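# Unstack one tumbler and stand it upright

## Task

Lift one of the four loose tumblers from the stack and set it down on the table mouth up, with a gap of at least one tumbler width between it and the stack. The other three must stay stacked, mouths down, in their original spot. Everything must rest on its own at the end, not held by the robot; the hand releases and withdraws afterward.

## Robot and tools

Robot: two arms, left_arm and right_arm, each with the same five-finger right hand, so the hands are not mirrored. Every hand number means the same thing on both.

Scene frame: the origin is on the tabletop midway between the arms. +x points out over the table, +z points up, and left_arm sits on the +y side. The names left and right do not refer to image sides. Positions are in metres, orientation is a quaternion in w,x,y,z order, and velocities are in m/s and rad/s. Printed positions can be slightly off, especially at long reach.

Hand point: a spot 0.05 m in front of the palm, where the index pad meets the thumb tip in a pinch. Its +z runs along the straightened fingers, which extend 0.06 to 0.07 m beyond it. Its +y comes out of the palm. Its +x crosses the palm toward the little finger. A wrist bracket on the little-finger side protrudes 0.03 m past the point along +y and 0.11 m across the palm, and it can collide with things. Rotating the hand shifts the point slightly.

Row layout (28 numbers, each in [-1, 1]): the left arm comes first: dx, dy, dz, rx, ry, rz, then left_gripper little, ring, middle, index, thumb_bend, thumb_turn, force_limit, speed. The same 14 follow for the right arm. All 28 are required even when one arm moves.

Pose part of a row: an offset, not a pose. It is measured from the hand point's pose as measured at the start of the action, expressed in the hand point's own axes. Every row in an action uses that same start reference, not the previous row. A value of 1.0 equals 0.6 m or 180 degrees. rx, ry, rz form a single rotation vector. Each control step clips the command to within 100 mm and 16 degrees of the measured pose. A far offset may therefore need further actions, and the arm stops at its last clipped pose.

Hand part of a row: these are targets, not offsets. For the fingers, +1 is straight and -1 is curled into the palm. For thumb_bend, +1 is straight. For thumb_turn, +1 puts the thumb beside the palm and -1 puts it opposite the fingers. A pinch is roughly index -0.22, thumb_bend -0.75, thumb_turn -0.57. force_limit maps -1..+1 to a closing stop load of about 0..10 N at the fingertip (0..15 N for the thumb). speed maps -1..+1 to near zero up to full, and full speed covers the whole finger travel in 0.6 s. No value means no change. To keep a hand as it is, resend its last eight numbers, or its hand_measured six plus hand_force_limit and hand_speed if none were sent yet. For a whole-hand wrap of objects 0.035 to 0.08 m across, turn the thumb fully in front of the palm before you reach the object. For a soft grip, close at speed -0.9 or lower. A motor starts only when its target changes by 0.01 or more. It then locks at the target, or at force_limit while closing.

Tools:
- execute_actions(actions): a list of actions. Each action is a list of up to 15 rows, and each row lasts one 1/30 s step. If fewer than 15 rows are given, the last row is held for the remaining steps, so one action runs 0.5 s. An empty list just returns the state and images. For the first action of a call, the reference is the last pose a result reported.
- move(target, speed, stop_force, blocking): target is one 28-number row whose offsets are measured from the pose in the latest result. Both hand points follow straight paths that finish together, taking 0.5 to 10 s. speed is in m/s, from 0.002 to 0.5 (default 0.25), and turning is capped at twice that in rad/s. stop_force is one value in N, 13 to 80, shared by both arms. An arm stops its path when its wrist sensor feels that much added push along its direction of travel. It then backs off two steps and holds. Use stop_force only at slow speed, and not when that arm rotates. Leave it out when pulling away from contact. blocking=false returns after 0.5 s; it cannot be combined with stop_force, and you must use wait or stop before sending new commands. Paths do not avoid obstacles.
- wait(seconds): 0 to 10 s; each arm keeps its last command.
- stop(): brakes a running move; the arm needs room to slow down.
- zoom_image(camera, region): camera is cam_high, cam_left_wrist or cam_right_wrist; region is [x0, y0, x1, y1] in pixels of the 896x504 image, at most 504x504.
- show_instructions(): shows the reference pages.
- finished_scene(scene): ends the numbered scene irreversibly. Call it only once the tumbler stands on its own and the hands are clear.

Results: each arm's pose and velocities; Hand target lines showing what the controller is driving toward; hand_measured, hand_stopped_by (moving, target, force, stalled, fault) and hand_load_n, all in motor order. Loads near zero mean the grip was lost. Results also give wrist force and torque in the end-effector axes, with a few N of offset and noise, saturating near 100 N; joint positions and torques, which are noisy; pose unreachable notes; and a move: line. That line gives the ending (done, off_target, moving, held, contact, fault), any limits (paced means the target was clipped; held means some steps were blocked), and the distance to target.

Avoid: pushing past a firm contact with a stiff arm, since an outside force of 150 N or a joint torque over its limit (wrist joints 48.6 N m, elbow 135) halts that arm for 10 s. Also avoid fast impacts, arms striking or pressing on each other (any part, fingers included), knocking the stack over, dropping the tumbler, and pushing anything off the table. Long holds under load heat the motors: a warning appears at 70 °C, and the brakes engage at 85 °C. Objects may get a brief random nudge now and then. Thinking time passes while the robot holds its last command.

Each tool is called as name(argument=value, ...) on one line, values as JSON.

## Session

execute_actions(actions=[])

Scene clock: 0.00 s.
left_arm: end_effector_position=(-0.1742, +1.1220, +0.5431) hand_measured=(+1.000, +1.000, +1.000, +1.000, +1.000, +1.000) hand_load_n=(+0.0, +0.0, +0.0, +0.0, +0.0, +0.0) hand_stopped_by=(target, target, target, target, target, target) hand_force_limit=0.00 hand_speed=-0.80 end_effector_quat_wxyz=(-0.052, +0.801, -0.597, +0.015) end_effector_velocity=(-0.000, -0.000, +0.000) end_effector_angular_velocity=(-0.001, +0.000, +0.000) | right_arm: end_effector_position=(+0.1245, -1.0944, +0.5463) hand_measured=(+1.000, +1.000, +1.000, +1.000, +1.000, +1.000) hand_load_n=(+0.0, +0.0, +0.0, +0.0, +0.0, +0.0) hand_stopped_by=(target, target, target, target, target, target) hand_force_limit=0.00 hand_speed=-0.80 end_effector_quat_wxyz=(-0.065, +0.740, +0.667, +0.058) end_effector_velocity=(-0.000, +0.000, +0.001) end_effector_angular_velocity=(-0.001, +0.000, -0.001)
Joint positions: left_arm=[ 1.466 -1.496  1.446  1.564  1.663 -1.772] | right_arm=[-1.856 -1.516  1.51   1.742  1.631 -1.804]
Joint velocities: left_arm=[ 0.    -0.    -0.     0.001 -0.    -0.   ] | right_arm=[-0.001 -0.001 -0.002  0.002 -0.    -0.   ]
Joint torques (N m, as the arm reports them, + toward a larger angle): no reading
Wrist force (N, on the end effector, along its own x y z axes, offset not removed): no reading
Wrist torque (N m, same axes, about the end effector's origin, offset not removed): no reading
Hand target (left_arm): -0.174, +1.122, +0.543; -0.052, +0.801, -0.597, +0.015
Hand target (right_arm): +0.125, -1.094, +0.546; -0.065, +0.740, +0.667, +0.058

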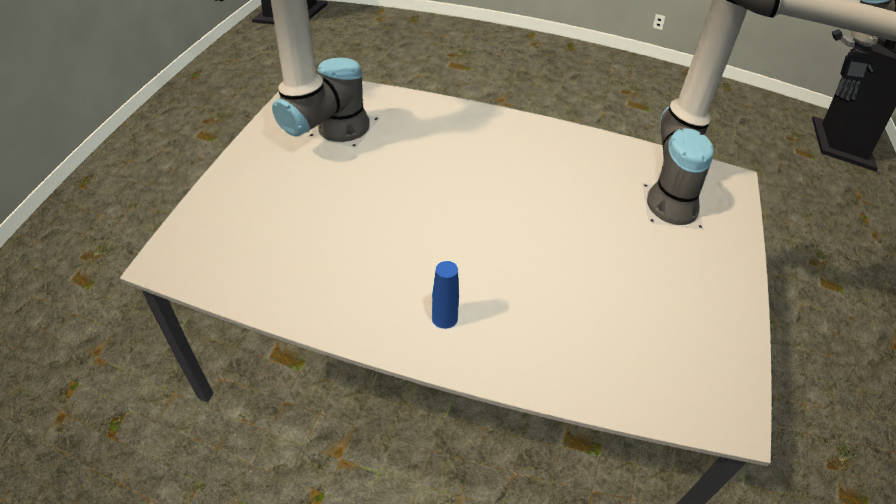

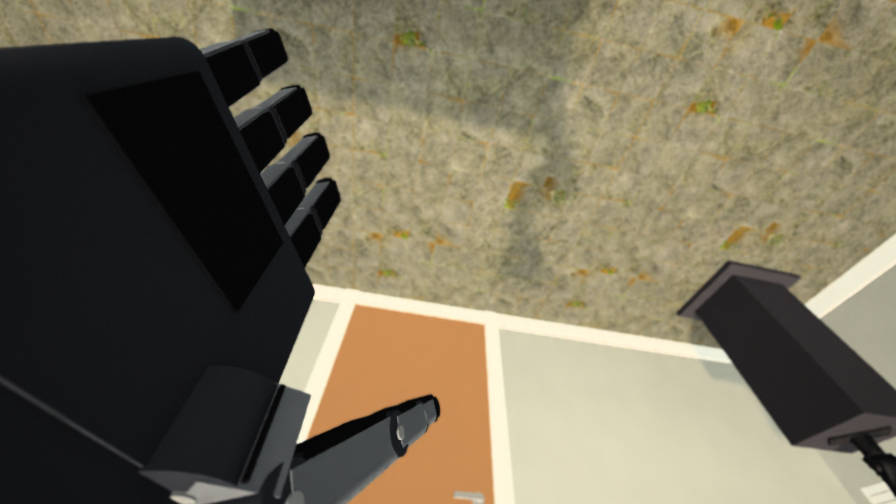

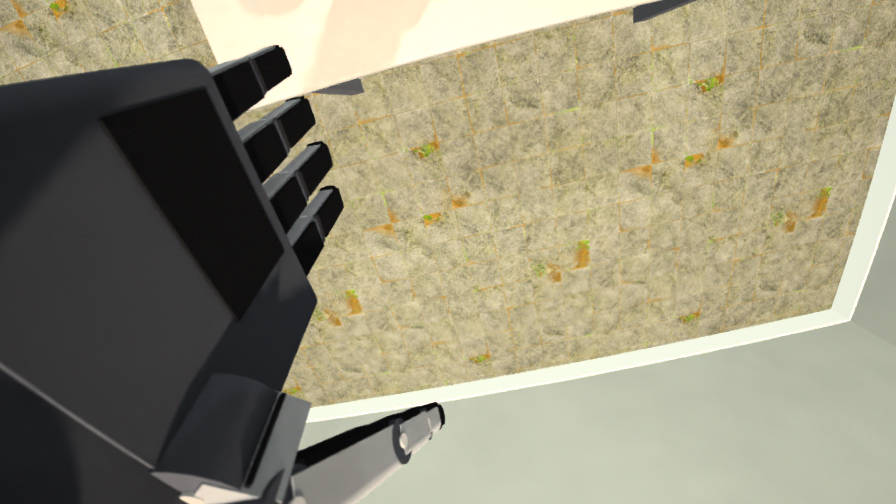

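zoom_image(camera="cam_high", region=[390, 245, 510, 345])

Region (390, 245, 510, 345) of cam_high's 896x504 image, scaled by 4.200, with more detail than that image has.

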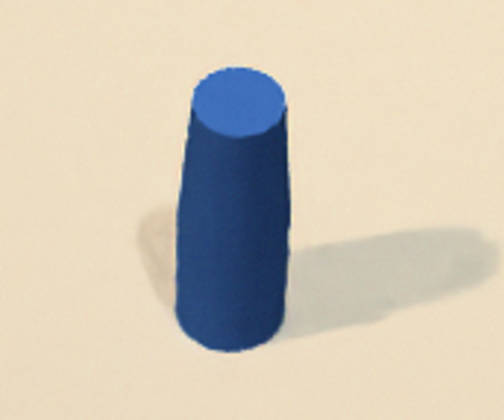

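move(target=[0,0,0,0,0,0,1,1,1,1,1,1,0,-0.8, 0.826,0.879,0.409,-0.205,-0.233,-0.2526,1,1,1,1,1,-1,0,0], speed=0.5)

Scene clock: 16.93 s.
left_arm: end_effector_position=(-0.1742, +1.1220, +0.5431) hand_measured=(+1.000, +1.000, +1.000, +1.000, +1.000, +1.000) hand_load_n=(+0.0, +0.0, +0.0, +0.0, +0.0, +0.0) hand_stopped_by=(target, target, target, target, target, target) hand_force_limit=0.00 hand_speed=-0.80 end_effector_quat_wxyz=(-0.052, +0.801, -0.597, +0.015) end_effector_velocity=(+0.000, +0.000, +0.000) end_effector_angular_velocity=(-0.000, +0.000, -0.001) | right_arm: end_effector_position=(+0.7019, -0.6210, +0.3810) hand_measured=(+1.000, +1.000, +1.000, +1.000, +1.000, -1.000) hand_load_n=(+0.0, +0.0, +0.0, +0.0, +0.0, +0.0) hand_stopped_by=(target, target, target, target, target, target) hand_force_limit=0.00 hand_speed=0.00 end_effector_quat_wxyz=(+0.421, +0.390, +0.819, +0.018) end_effector_velocity=(+0.002, +0.001, -0.001) end_effector_angular_velocity=(-0.003, +0.002, -0.006)
Joint positions: left_arm=[ 1.466 -1.496  1.446  1.564  1.663 -1.772] | right_arm=[-0.332 -1.743  2.067  0.378  1.582 -1.075]
Joint velocities: left_arm=[-0.001 -0.    -0.     0.    -0.     0.   ] | right_arm=[ 0.009  0.006 -0.003 -0.002  0.014  0.007]
Joint torques (N m, as the arm reports them, + toward a larger angle): left_arm=[  1.57 -46.4  -39.17   3.1    0.11   0.3 ] | right_arm=[ 11.44 -11.   -50.45   3.37   3.78   4.39]
Wrist force (N, on the end effector, along its own x y z axes, offset not removed): left_arm=[0.5 1.5 1.9] | right_arm=[-1.0 -1.0 -2.8]
Wrist torque (N m, same axes, about the end effector's origin, offset not removed): left_arm=[0.29 -0.12 0.19] | right_arm=[0.09 0.08 -0.17]
Hand target (left_arm): -0.174, +1.122, +0.543; -0.052, +0.801, -0.597, +0.015
Hand target (right_arm): +0.702, -0.621, +0.381; +0.421, +0.391, +0.819, +0.017
Off the commanded pose (left_arm): 0.000 m, 0 deg.
Off the commanded pose (right_arm): 0.003 m, 0 deg.
move: done; limits=paced

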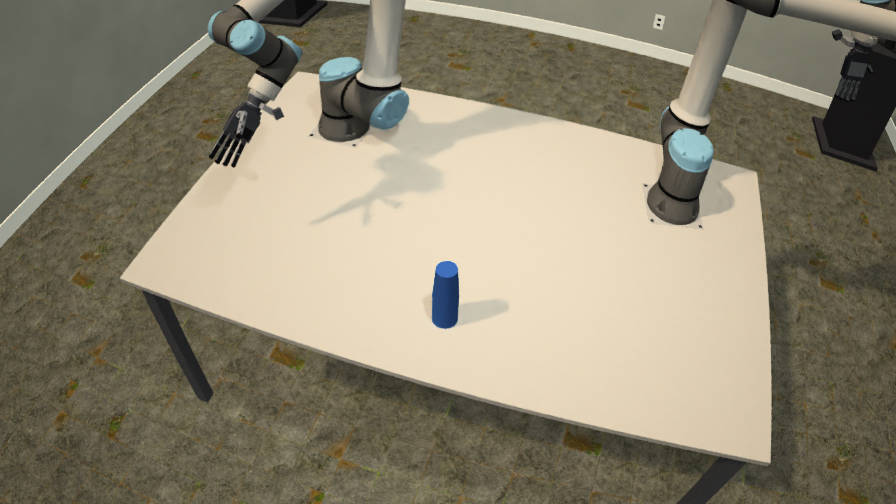

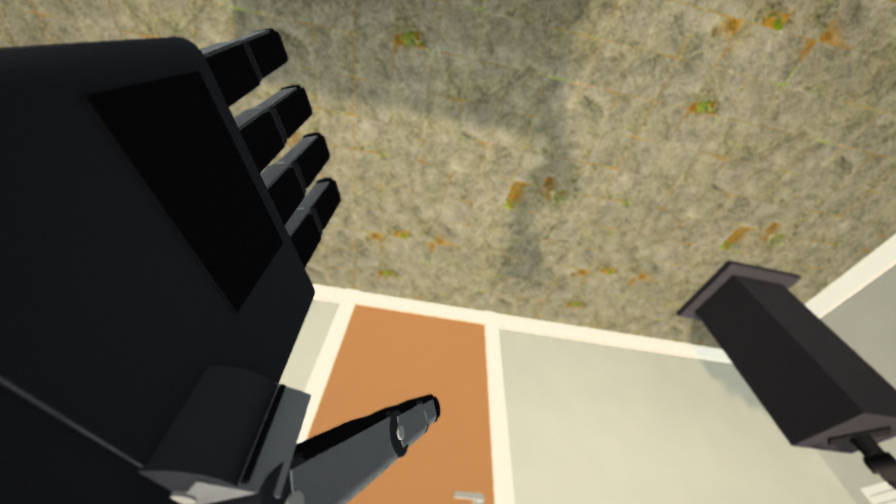

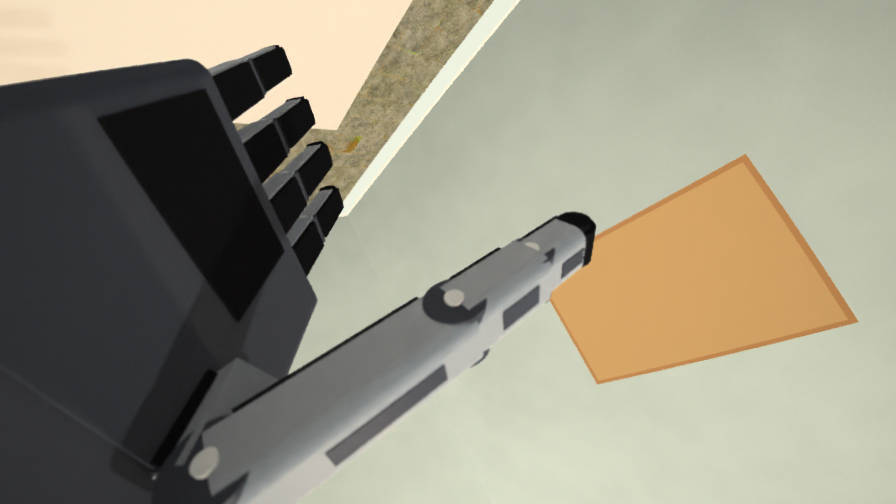

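move(target=[0,0,0,0,0,0,1,1,1,1,1,1,0,-0.8, 0.8945,0.636,-0.0277,-0.1698,-0.1924,-0.2086,1,1,1,1,1,-1,0,0], speed=0.45)

zoom_image(camera="cam_high", region=[380, 215, 500, 345])

Scene clock: 27.03 s.
left_arm: end_effector_position=(-0.1742, +1.1220, +0.5431) hand_measured=(+1.000, +1.000, +1.000, +1.000, +1.000, +1.000) hand_load_n=(+0.0, +0.0, +0.0, +0.0, +0.0, +0.0) hand_stopped_by=(target, target, target, target, target, target) hand_force_limit=0.00 hand_speed=-0.80 end_effector_quat_wxyz=(-0.052, +0.801, -0.597, +0.015) end_effector_velocity=(+0.000, +0.000, -0.000) end_effector_angular_velocity=(+0.001, +0.000, -0.000) | right_arm: end_effector_position=(+0.7454, +0.0010, +0.1670) hand_measured=(+1.000, +1.000, +1.000, +1.000, +1.000, -1.000) hand_load_n=(+0.0, +0.0, +0.0, +0.0, +0.0, +0.0) hand_stopped_by=(target, target, target, target, target, target) hand_force_limit=0.00 hand_speed=0.00 end_effector_quat_wxyz=(+0.707, -0.019, +0.707, -0.021) end_effector_velocity=(+0.002, +0.000, +0.000) end_effector_angular_velocity=(-0.001, -0.003, -0.002)
Joint positions: left_arm=[ 1.466 -1.496  1.446  1.564  1.663 -1.772] | right_arm=[ 0.703 -1.059  1.981 -0.923  2.219 -1.627]
Joint velocities: left_arm=[-0.     0.    -0.    -0.001  0.    -0.   ] | right_arm=[-0.001  0.002 -0.003 -0.003  0.001 -0.003]
Joint torques (N m, as the arm reports them, + toward a larger angle): left_arm=[  1.36 -45.24 -39.22   3.     0.1    0.14] | right_arm=[  9.92 -54.71 -36.87  -4.78  -4.15  -3.89]
Wrist force (N, on the end effector, along its own x y z axes, offset not removed): left_arm=[1.4 0.2 -0.1] | right_arm=[2.2 0.3 2.4]
Wrist torque (N m, same axes, about the end effector's origin, offset not removed): left_arm=[0.17 -0.13 0.16] | right_arm=[-0.06 -0.46 -0.13]
Hand target (left_arm): -0.174, +1.122, +0.543; -0.052, +0.801, -0.597, +0.015
Hand target (right_arm): +0.745, +0.001, +0.167; +0.707, -0.019, +0.707, -0.021
Off the commanded pose (left_arm): 0.000 m, 0 deg.
Off the commanded pose (right_arm): 0.001 m, 0 deg.
move: done

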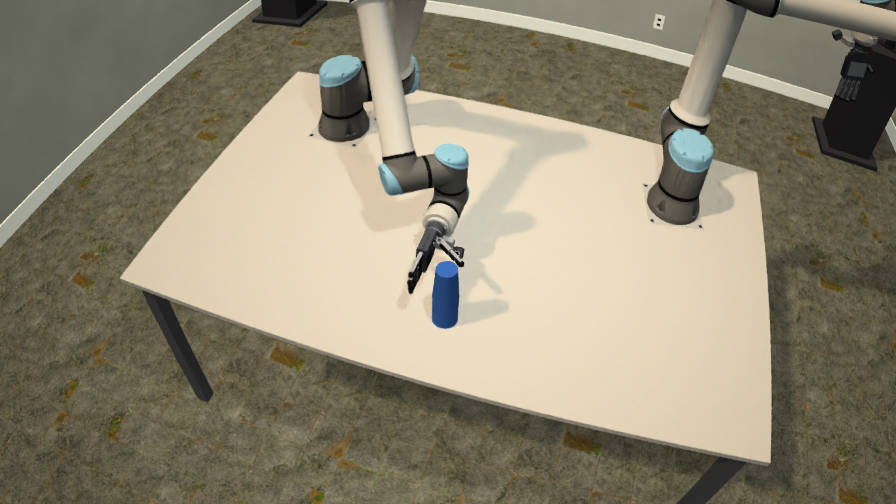

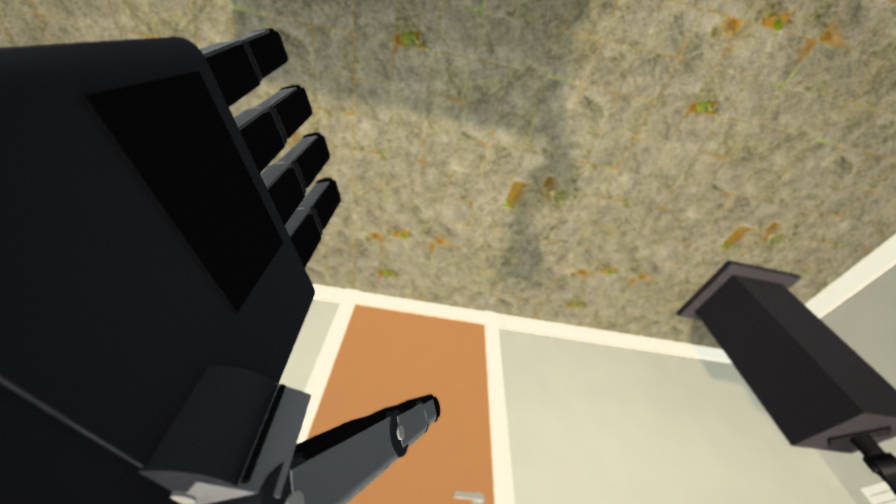

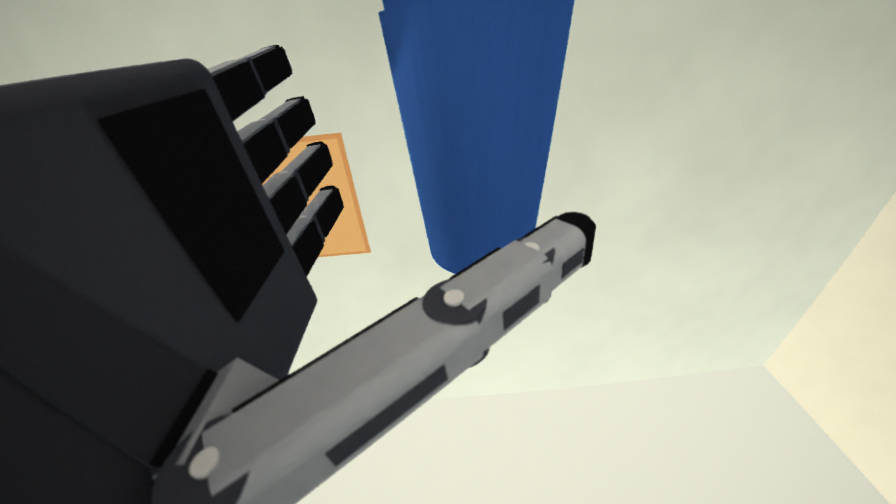

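Region (380, 215, 500, 345) of cam_high's 896x504 image, scaled by 3.877, with more detail than that image has; it fills the left 465 columns of this view, and the rest is white.

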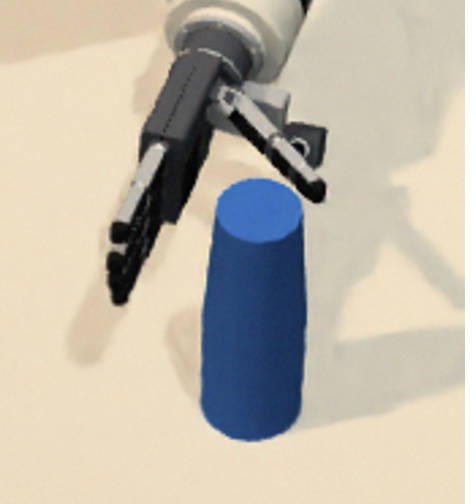

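zoom_image(camera="cam_right_wrist", region=[350, 0, 630, 290])

Region (350, 0, 630, 290) of cam_right_wrist's 896x504 image, scaled by 1.738, with more detail than that image has; it fills the left 487 columns of this view, and the rest is white.

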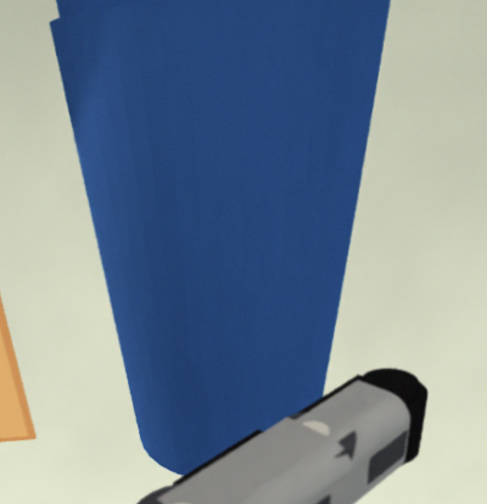

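move(target=[0,0,0,0,0,0,1,1,1,1,1,1,0,-0.8, 0.001,0.052,0.089,0,0,0,0.75,0.75,0.75,0.75,1,-1,0,-0.8], speed=0.12)

zoom_image(camera="cam_high", region=[380, 215, 500, 345])

Scene clock: 36.87 s.
left_arm: end_effector_position=(-0.1742, +1.1220, +0.5431) hand_measured=(+1.000, +1.000, +1.000, +1.000, +1.000, +1.000) hand_load_n=(+0.0, +0.0, +0.0, +0.0, +0.0, +0.0) hand_stopped_by=(target, target, target, target, target, target) hand_force_limit=0.00 hand_speed=-0.80 end_effector_quat_wxyz=(-0.052, +0.801, -0.597, +0.015) end_effector_velocity=(+0.000, +0.001, -0.000) end_effector_angular_velocity=(+0.001, +0.000, -0.001) | right_arm: end_effector_position=(+0.7987, +0.0320, +0.1647) hand_measured=(+0.750, +0.750, +0.750, +0.750, +1.000, -1.000) hand_load_n=(+0.0, +0.0, +0.0, +0.0, +0.0, +0.0) hand_stopped_by=(target, target, target, target, target, target) hand_force_limit=0.00 hand_speed=-0.80 end_effector_quat_wxyz=(+0.707, -0.019, +0.707, -0.021) end_effector_velocity=(+0.002, +0.000, +0.001) end_effector_angular_velocity=(+0.002, -0.002, -0.001)
Joint positions: left_arm=[ 1.466 -1.496  1.446  1.564  1.663 -1.772] | right_arm=[ 0.692 -0.991  1.86  -0.87   2.209 -1.627]
Joint velocities: left_arm=[-0.001  0.    -0.    -0.001  0.    -0.   ] | right_arm=[-0.001  0.001 -0.003 -0.    -0.     0.001]
Joint torques (N m, as the arm reports them, + toward a larger angle): left_arm=[  0.88 -46.15 -39.69   2.98   0.1    0.17] | right_arm=[ -9.04 -60.18 -38.02   0.52  -4.13   4.1 ]
Wrist force (N, on the end effector, along its own x y z axes, offset not removed): left_arm=[1.0 -1.4 -0.2] | right_arm=[-0.4 -0.1 0.3]
Wrist torque (N m, same axes, about the end effector's origin, offset not removed): left_arm=[-0.01 -0.11 0.23] | right_arm=[0.10 -0.15 -0.19]
Hand target (left_arm): -0.174, +1.122, +0.543; -0.052, +0.801, -0.597, +0.015
Hand target (right_arm): +0.799, +0.032, +0.165; +0.707, -0.019, +0.707, -0.021
Off the commanded pose (left_arm): 0.000 m, 0 deg.
Off the commanded pose (right_arm): 0.000 m, 0 deg.
move: done

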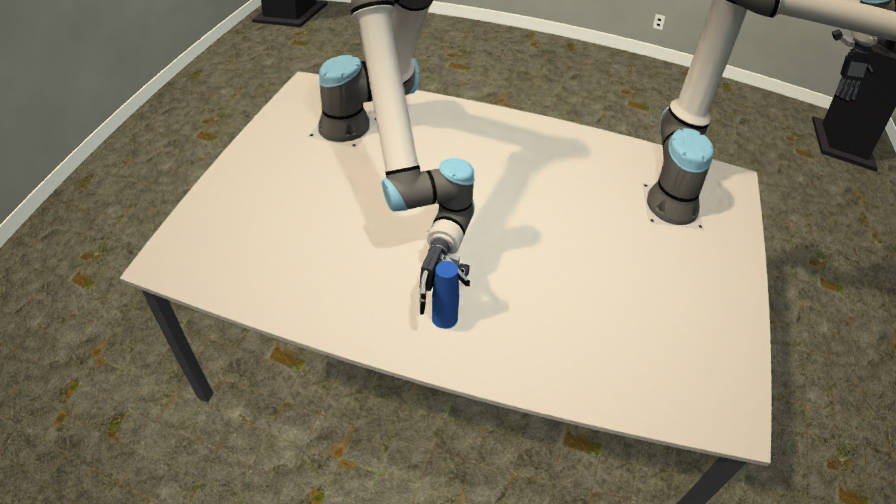

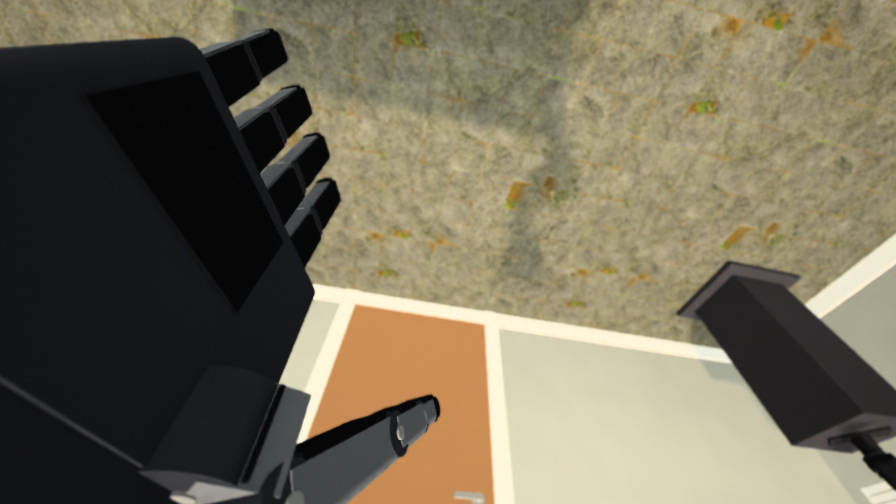

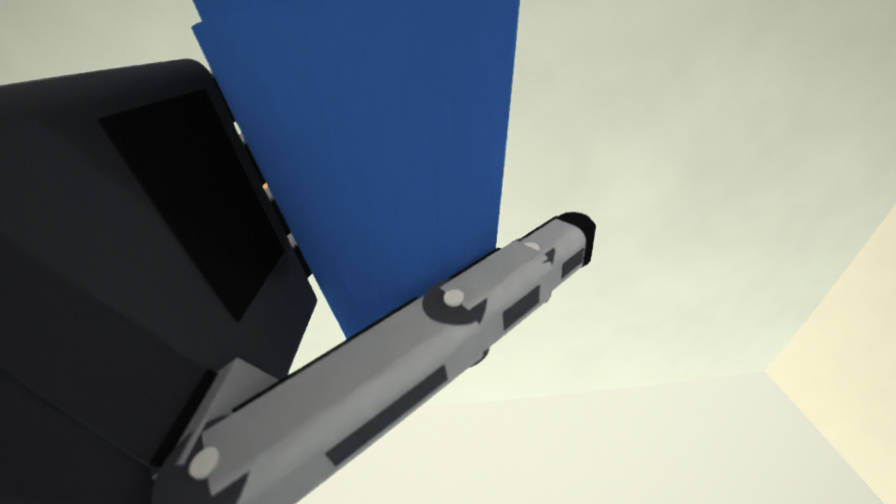

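Region (380, 215, 500, 345) of cam_high's 896x504 image, scaled by 3.877, with more detail than that image has; it fills the left 465 columns of this view, and the rest is white.

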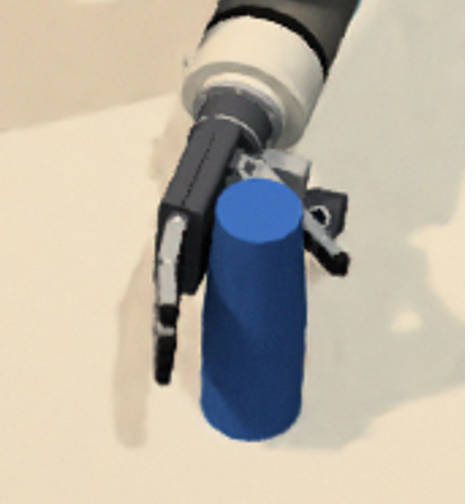

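execute_actions(actions=[[[0,0,0,0,0,0,1,1,1,1,1,1,0,-0.8, 0,0,0.003,0,0,0,0.06,0.04,0.02,0.0,1,-1,0,0.6],[0,0,0,0,0,0,1,1,1,1,1,1,0,-0.8, 0,0,0.003,0,0,0,0.06,0.04,0.02,0.0,1,-1,0,0.6],[0,0,0,0,0,0,1,1,1,1,1,1,0,-0.8, 0,0,0.003,0,0,0,0.06,0.04,0.02,0.0,1,-1,0,0.6],[0,0,0,0,0,0,1,1,1,1,1,1,0,-0.8, 0,0,0.003,0,0,0,0.06,0.04,0.02,0.0,1,-1,0,0.6],[0,0,0,0,0,0,1,1,1,1,1,1,0,-0.8, 0,0,0.003,0,0,0,0.06,0.04,0.02,0.0,1,-1,0,0.6],[0,0,0,0,0,0,1,1,1,1,1,1,0,-0.8, 0,0,0.003,0,0,0,0.06,0.04,0.02,0.0,1,-1,0,0.6],[0,0,0,0,0,0,1,1,1,1,1,1,0,-0.8, 0,0,0.003,0,0,0,0.06,0.04,0.02,0.0,1,-1,0,0.6],[0,0,0,0,0,0,1,1,1,1,1,1,0,-0.8, 0,0,0.003,0,0,0,0.06,0.04,0.02,0.0,1,-1,0,0.6],[0,0,0,0,0,0,1,1,1,1,1,1,0,-0.8, 0,0,0.003,0,0,0,0.06,0.04,0.02,0.0,1,-1,0,0.6],[0,0,0,0,0,0,1,1,1,1,1,1,0,-0.8, 0,0,0.003,0,0,0,0.06,0.04,0.02,0.0,1,-1,0,0.6],[0,0,0,0,0,0,1,1,1,1,1,1,0,-0.8, 0,0,0.003,0,0,0,-1,-1,-1,-1,1,-1,0,-0.7]],[[0,0,0,0,0,0,1,1,1,1,1,1,0,-0.8, 0,0,0,0,0,0,-1,-1,-1,-1,1,-1,0,-0.7],[0,0,0,0,0,0,1,1,1,1,1,1,0,-0.8, 0,0,0,0,0,0,-1,-1,-1,-1,1,-1,0,-0.7],[0,0,0,0,0,0,1,1,1,1,1,1,0,-0.8, 0,0,0,0,0,0,-1,-1,-1,-1,1,-1,0,-0.7],[0,0,0,0,0,0,1,1,1,1,1,1,0,-0.8, 0,0,0,0,0,0,-1,-1,-1,-1,1,-1,0,-0.7],[0,0,0,0,0,0,1,1,1,1,1,1,0,-0.8, 0,0,0,0,0,0,-1,-1,-1,-1,1,-1,0,-0.7],[0,0,0,0,0,0,1,1,1,1,1,1,0,-0.8, 0,0,0,0,0,0,-1,-1,-1,-1,1,-1,0,-0.7],[0,0,0,0,0,0,1,1,1,1,1,1,0,-0.8, 0,0,0,0,0,0,-1,-1,-1,-1,1,-1,0,-0.7],[0,0,0,0,0,0,1,1,1,1,1,1,0,-0.8, 0,0,0,0,0,0,-1,-1,-1,-1,1,-1,0,-0.7],[0,0,0,0,0,0,1,1,1,1,1,1,0,-0.8, 0,0,0,0,0,0,-1,-1,-1,-1,-1,-1,0,-0.7]]])

zoom_image(camera="cam_high", region=[380, 215, 500, 345])

Scene clock: 46.87 s.
left_arm: end_effector_position=(-0.1742, +1.1220, +0.5431) hand_measured=(+1.000, +1.000, +1.000, +1.000, +1.000, +1.000) hand_load_n=(+0.0, +0.0, +0.0, +0.0, +0.0, +0.0) hand_stopped_by=(target, target, target, target, target, target) hand_force_limit=0.00 hand_speed=-0.80 end_effector_quat_wxyz=(-0.052, +0.801, -0.597, +0.015) end_effector_velocity=(+0.000, +0.000, +0.000) end_effector_angular_velocity=(+0.001, -0.001, +0.000) | right_arm: end_effector_position=(+0.8005, +0.0319, +0.1647) hand_measured=(-0.136, -0.140, -0.174, -0.206, +0.980, -1.000) hand_load_n=(+6.0, +2.0, +5.5, +10.0, +7.0, +5.0) hand_stopped_by=(force, force, force, force, force, target) hand_force_limit=0.00 hand_speed=-0.70 end_effector_quat_wxyz=(+0.707, -0.019, +0.707, -0.021) end_effector_velocity=(-0.001, +0.001, -0.001) end_effector_angular_velocity=(-0.001, +0.001, +0.001)
Joint positions: left_arm=[ 1.466 -1.496  1.446  1.564  1.663 -1.772] | right_arm=[ 0.691 -0.99   1.857 -0.868  2.207 -1.627]
Joint velocities: left_arm=[ 0.    -0.     0.    -0.001  0.001  0.   ] | right_arm=[ 0.001  0.001  0.001 -0.     0.    -0.   ]
Joint torques (N m, as the arm reports them, + toward a larger angle): left_arm=[  0.27 -45.67 -39.28   3.06   0.08   0.18] | right_arm=[ -7.56 -63.31 -35.65   0.71  -3.81   0.41]
Wrist force (N, on the end effector, along its own x y z axes, offset not removed): left_arm=[0.6 0.0 -1.9] | right_arm=[0.8 0.0 -3.2]
Wrist torque (N m, same axes, about the end effector's origin, offset not removed): left_arm=[0.36 -0.09 0.10] | right_arm=[0.23 -0.44 0.11]
Hand target (left_arm): -0.174, +1.122, +0.543; -0.052, +0.801, -0.597, +0.015
Hand target (right_arm): +0.800, +0.032, +0.165; +0.707, -0.019, +0.707, -0.021
Off the commanded pose (left_arm): 0.000 m, 0 deg.
Off the commanded pose (right_arm): 0.000 m, 0 deg.

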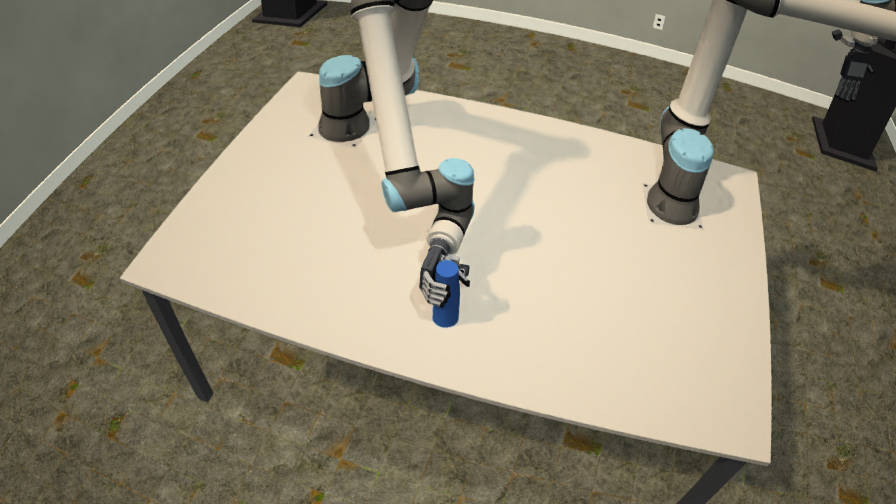

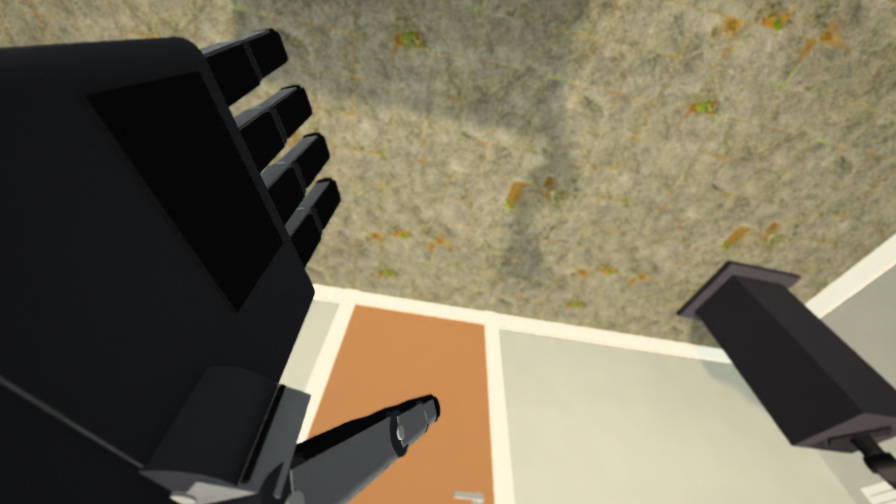

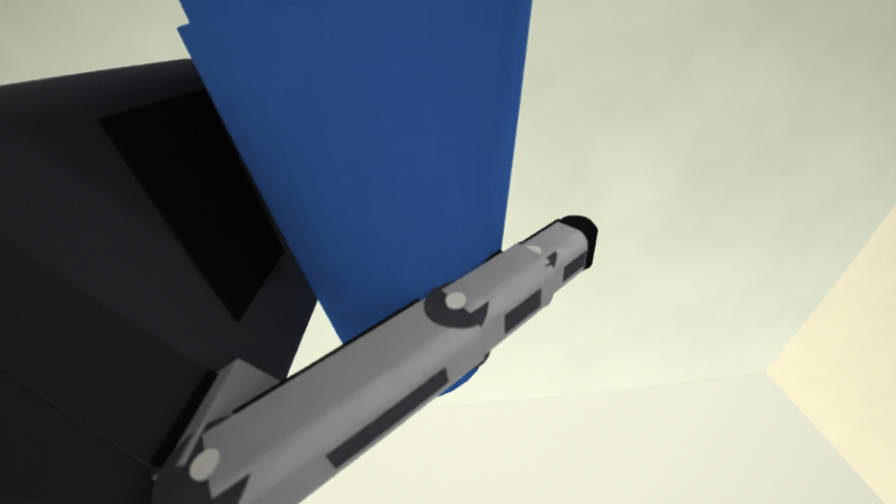

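Region (380, 215, 500, 345) of cam_high's 896x504 image, scaled by 3.877, with more detail than that image has; it fills the left 465 columns of this view, and the rest is white.

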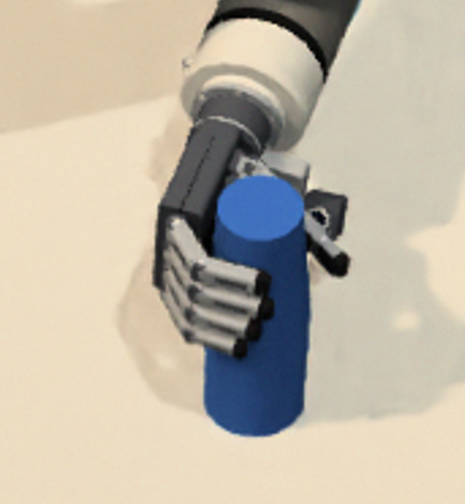

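move(target=[0,0,0,0,0,0,1,1,1,1,1,1,0,-0.8, -0.235,-0.013,0,0,0,0,-1,-1,-1,-1,-1,-1,0,-0.7], speed=0.16)

zoom_image(camera="cam_high", region=[370, 175, 520, 345])

Scene clock: 57.50 s.
left_arm: end_effector_position=(-0.1742, +1.1220, +0.5431) hand_measured=(+1.000, +1.000, +1.000, +1.000, +1.000, +1.000) hand_load_n=(+0.0, +0.0, +0.0, +0.0, +0.0, +0.0) hand_stopped_by=(target, target, target, target, target, target) hand_force_limit=0.00 hand_speed=-0.80 end_effector_quat_wxyz=(-0.052, +0.801, -0.597, +0.015) end_effector_velocity=(-0.000, +0.000, -0.000) end_effector_angular_velocity=(-0.000, +0.000, -0.000) | right_arm: end_effector_position=(+0.8005, +0.0318, +0.3058) hand_measured=(-0.136, -0.140, -0.174, -0.206, +0.982, -1.000) hand_load_n=(+6.0, +2.0, +5.5, +10.0, +7.0, +4.5) hand_stopped_by=(force, force, force, force, force, target) hand_force_limit=0.00 hand_speed=-0.70 end_effector_quat_wxyz=(+0.707, -0.019, +0.707, -0.021) end_effector_velocity=(-0.001, +0.001, +0.003) end_effector_angular_velocity=(+0.002, -0.001, +0.001)
Joint positions: left_arm=[ 1.466 -1.496  1.446  1.564  1.663 -1.772] | right_arm=[ 0.69  -1.153  1.796 -0.644  2.207 -1.627]
Joint velocities: left_arm=[-0.  0.  0. -0. -0.  0.] | right_arm=[ 0.001 -0.002 -0.002  0.003  0.     0.001]
Joint torques (N m, as the arm reports them, + toward a larger angle): left_arm=[  1.77 -46.17 -39.15   2.85   0.09   0.02] | right_arm=[ -4.63 -94.38 -45.27   0.77   0.52   3.97]
Wrist force (N, on the end effector, along its own x y z axes, offset not removed): left_arm=[0.6 0.9 -2.0] | right_arm=[3.1 2.0 1.0]
Wrist torque (N m, same axes, about the end effector's origin, offset not removed): left_arm=[0.31 0.05 0.19] | right_arm=[0.30 -0.50 0.01]
Hand target (left_arm): -0.174, +1.122, +0.543; -0.052, +0.801, -0.597, +0.015
Hand target (right_arm): +0.800, +0.032, +0.306; +0.707, -0.019, +0.707, -0.021
Off the commanded pose (left_arm): 0.000 m, 0 deg.
Off the commanded pose (right_arm): 0.000 m, 0 deg.
move: done

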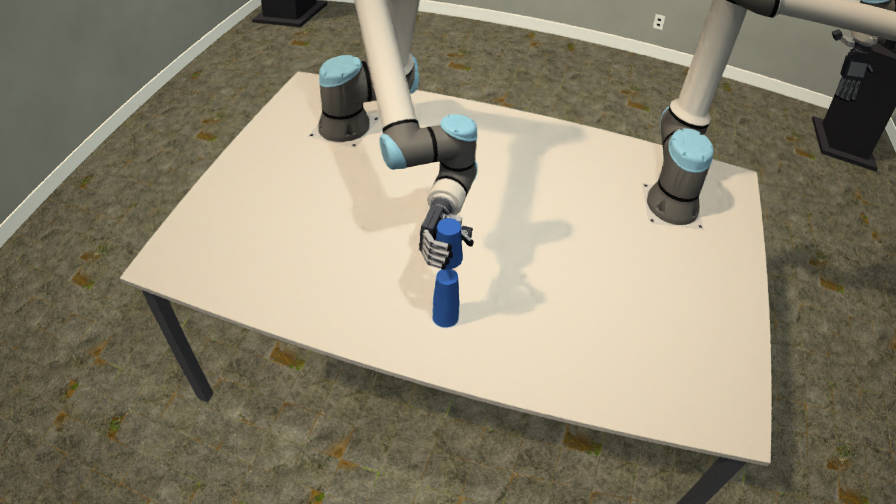

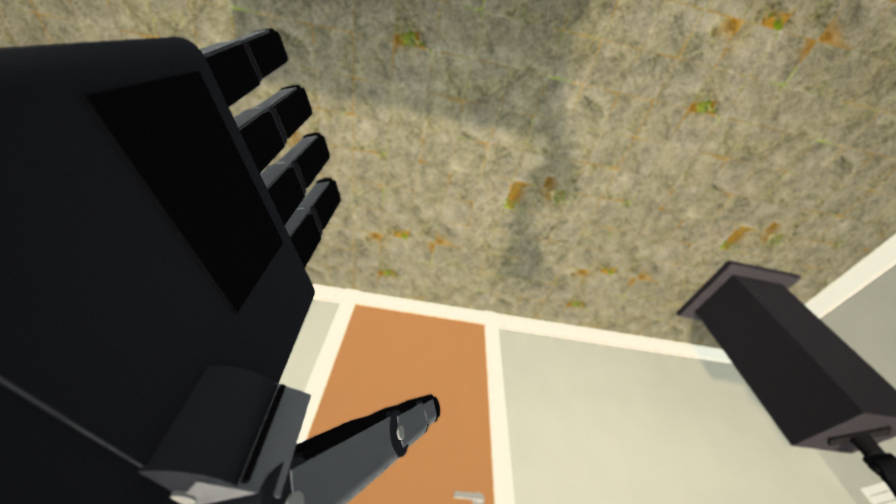

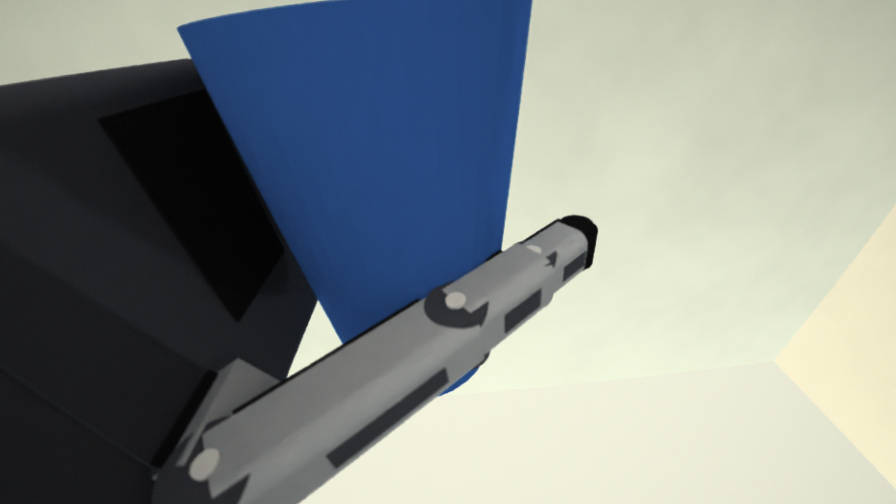

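Region (370, 175, 520, 345) of cam_high's 896x504 image, scaled by 2.965, with more detail than that image has; it fills the left 445 columns of this view, and the rest is white.

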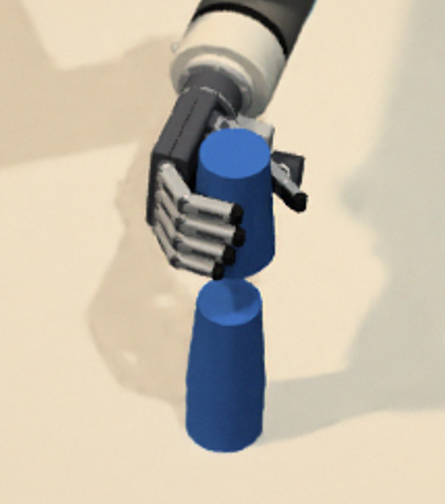

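move(target=[0,0,0,0,0,0,1,1,1,1,1,1,0,-0.8, 0.4667,-0.4945,-0.0667,0,0,-0.99,-1,-1,-1,-1,-1,-1,0,-0.7], speed=0.5)

Scene clock: 63.10 s.
left_arm: end_effector_position=(-0.1742, +1.1220, +0.5431) hand_measured=(+1.000, +1.000, +1.000, +1.000, +1.000, +1.000) hand_load_n=(+0.0, +0.0, +0.0, +0.0, +0.0, +0.0) hand_stopped_by=(target, target, target, target, target, target) hand_force_limit=0.00 hand_speed=-0.80 end_effector_quat_wxyz=(-0.052, +0.801, -0.597, +0.015) end_effector_velocity=(-0.000, -0.000, -0.000) end_effector_angular_velocity=(-0.000, +0.000, +0.000) | right_arm: end_effector_position=(+0.7601, -0.2797, +0.0425) hand_measured=(-0.136, -0.140, -0.174, -0.206, +0.982, -1.000) hand_load_n=(+6.0, +2.0, +5.5, +10.0, +7.0, +5.0) hand_stopped_by=(force, force, force, force, force, target) hand_force_limit=0.00 hand_speed=-0.70 end_effector_quat_wxyz=(+0.009, +0.707, +0.007, +0.707) end_effector_velocity=(-0.001, -0.002, -0.002) end_effector_angular_velocity=(-0.009, -0.001, +0.001)
Joint positions: left_arm=[ 1.466 -1.496  1.446  1.564  1.663 -1.772] | right_arm=[ 0.458 -1.054  2.204 -1.151  1.974 -4.736]
Joint velocities: left_arm=[ 0.  0.  0.  0. -0. -0.] | right_arm=[-0.002  0.003  0.004 -0.008 -0.003 -0.009]
Joint torques (N m, as the arm reports them, + toward a larger angle): left_arm=[  0.21 -45.21 -39.28   2.98   0.03   0.15] | right_arm=[-10.5  -48.72 -14.48  -4.68  -4.11  -3.89]
Wrist force (N, on the end effector, along its own x y z axes, offset not removed): left_arm=[1.4 -2.9 -1.3] | right_arm=[0.7 0.0 2.3]
Wrist torque (N m, same axes, about the end effector's origin, offset not removed): left_arm=[-0.25 -0.04 0.17] | right_arm=[-0.04 -0.34 -0.02]
Hand target (left_arm): -0.174, +1.122, +0.543; -0.052, +0.801, -0.597, +0.015
Hand target (right_arm): +0.760, -0.280, +0.042; +0.009, +0.707, +0.008, +0.707
Off the commanded pose (left_arm): 0.000 m, 0 deg.
Off the commanded pose (right_arm): 0.000 m, 0 deg.
move: done

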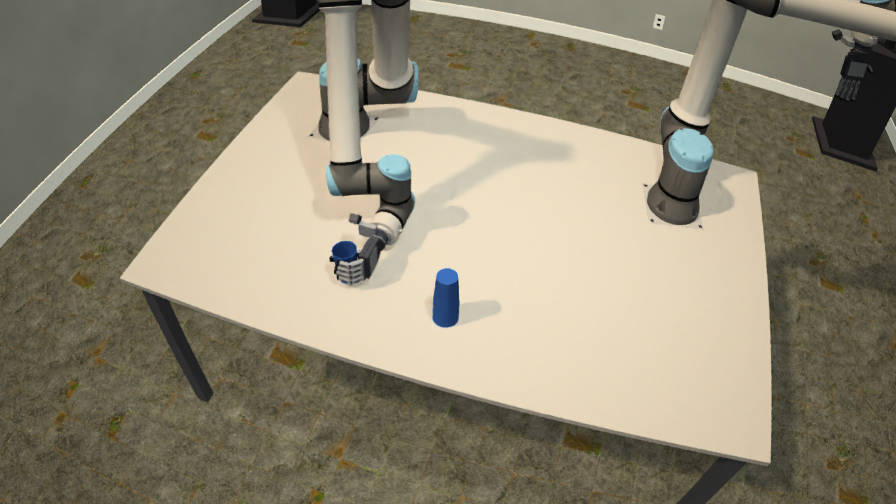

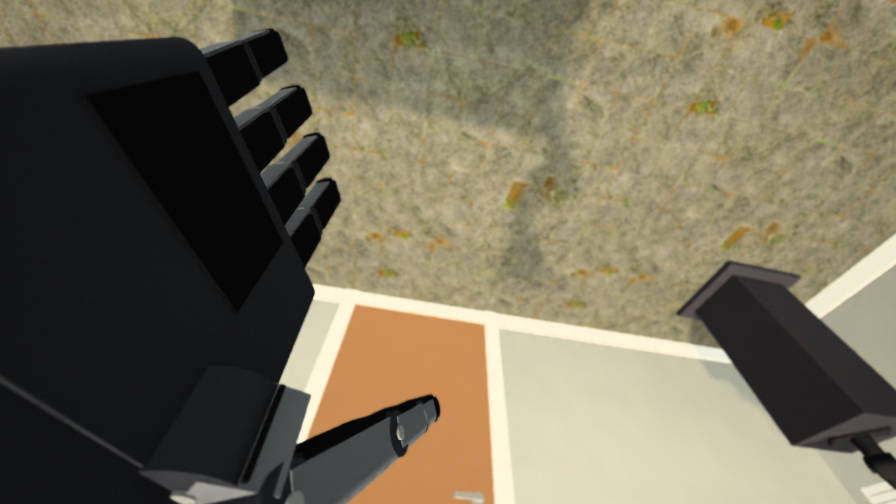

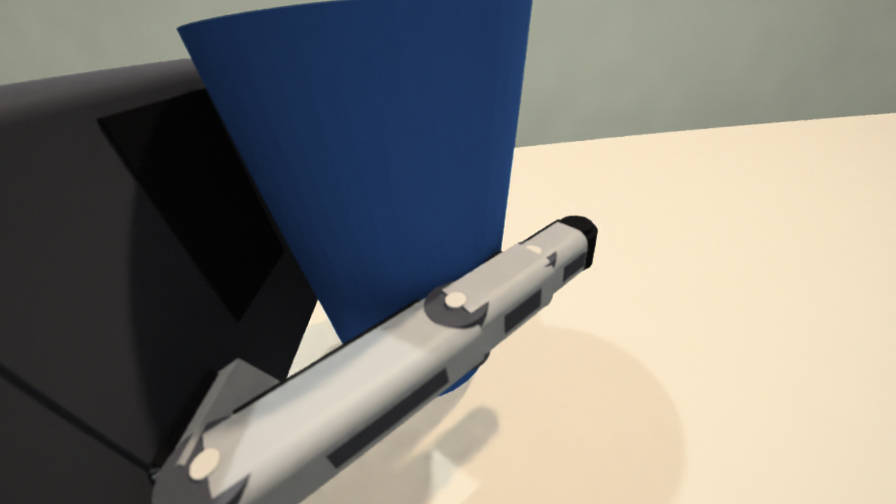

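move(target=[0,0,0,0,0,0,1,1,1,1,1,1,0,-0.8, -0.0205,-0.0005,0,0,-0.004,-0.011,-1,-1,-1,-1,-1,-1,0,-0.7], speed=0.025, stop_force=13)

Scene clock: 65.67 s.
left_arm: end_effector_position=(-0.1742, +1.1220, +0.5431) hand_measured=(+1.000, +1.000, +1.000, +1.000, +1.000, +1.000) hand_load_n=(+0.0, +0.0, +0.0, +0.0, +0.0, +0.0) hand_stopped_by=(target, target, target, target, target, target) hand_force_limit=0.00 hand_speed=-0.80 end_effector_quat_wxyz=(-0.052, +0.801, -0.597, +0.015) end_effector_velocity=(+0.000, +0.000, -0.000) end_effector_angular_velocity=(+0.001, +0.000, -0.000) | right_arm: end_effector_position=(+0.7602, -0.2796, +0.0306) hand_measured=(-0.136, -0.140, -0.174, -0.206, +0.982, -1.000) hand_load_n=(+7.0, +2.5, +5.0, +8.5, +7.0, -1.5) hand_stopped_by=(force, force, force, force, force, target) hand_force_limit=0.00 hand_speed=-0.70 end_effector_quat_wxyz=(+0.021, +0.711, +0.019, +0.703) end_effector_velocity=(+0.001, -0.000, +0.000) end_effector_angular_velocity=(+0.005, -0.001, -0.002)
Joint positions: left_arm=[ 1.466 -1.496  1.446  1.564  1.663 -1.772] | right_arm=[ 0.459 -1.032  2.199 -1.155  1.976 -4.764]
Joint velocities: left_arm=[-0.     0.    -0.    -0.001 -0.    -0.   ] | right_arm=[-0.001 -0.001 -0.001  0.001  0.     0.005]
Joint torques (N m, as the arm reports them, + toward a larger angle): left_arm=[  0.44 -46.46 -39.99   3.06   0.14   0.07] | right_arm=[  4.28 -75.86 -11.64  -0.05   0.67   4.96]
Wrist force (N, on the end effector, along its own x y z axes, offset not removed): left_arm=[0.5 0.1 -0.1] | right_arm=[11.9 0.5 -1.1]
Wrist torque (N m, same axes, about the end effector's origin, offset not removed): left_arm=[0.19 -0.03 0.20] | right_arm=[0.16 -0.44 -0.28]
Hand target (left_arm): -0.174, +1.122, +0.543; -0.052, +0.801, -0.597, +0.015
Hand target (right_arm): +0.760, -0.280, +0.031; +0.021, +0.711, +0.019, +0.703
Off the commanded pose (left_arm): 0.000 m, 0 deg.
Off the commanded pose (right_arm): 0.001 m, 0 deg.
move: contact (right_arm)

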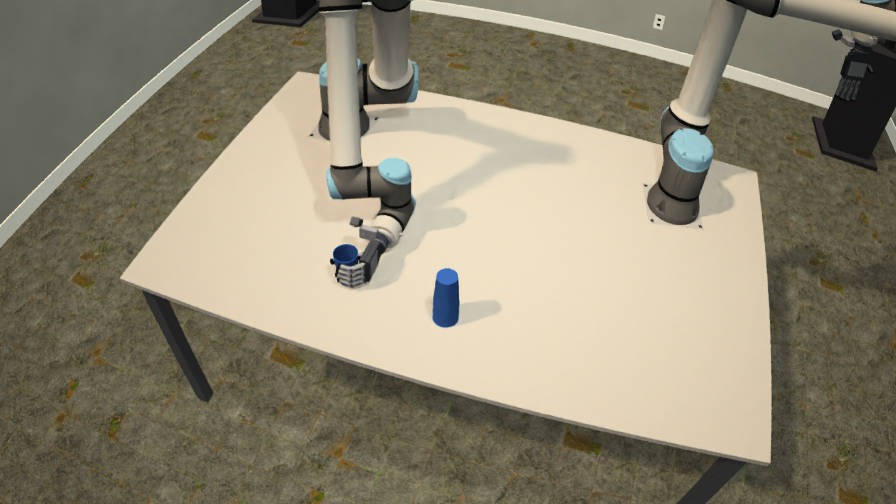

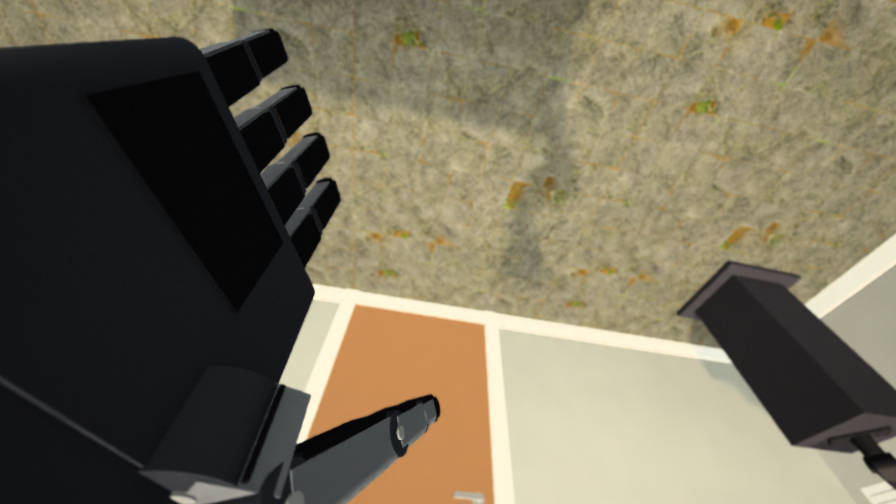

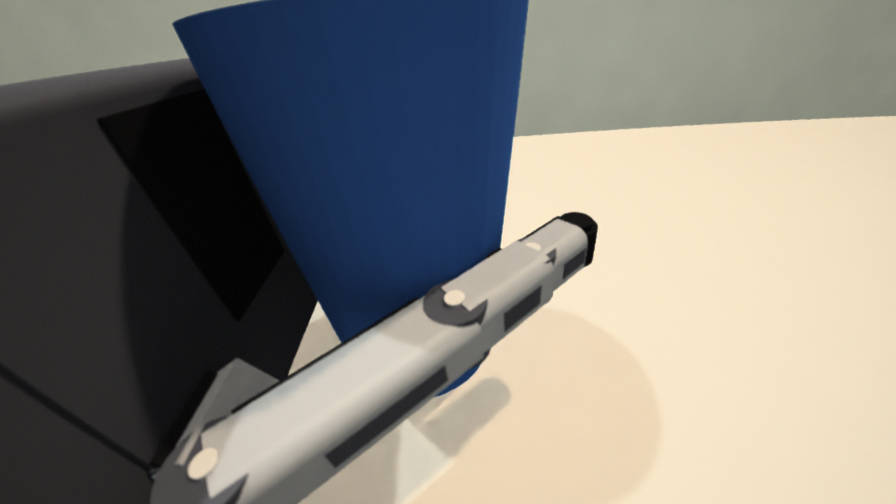

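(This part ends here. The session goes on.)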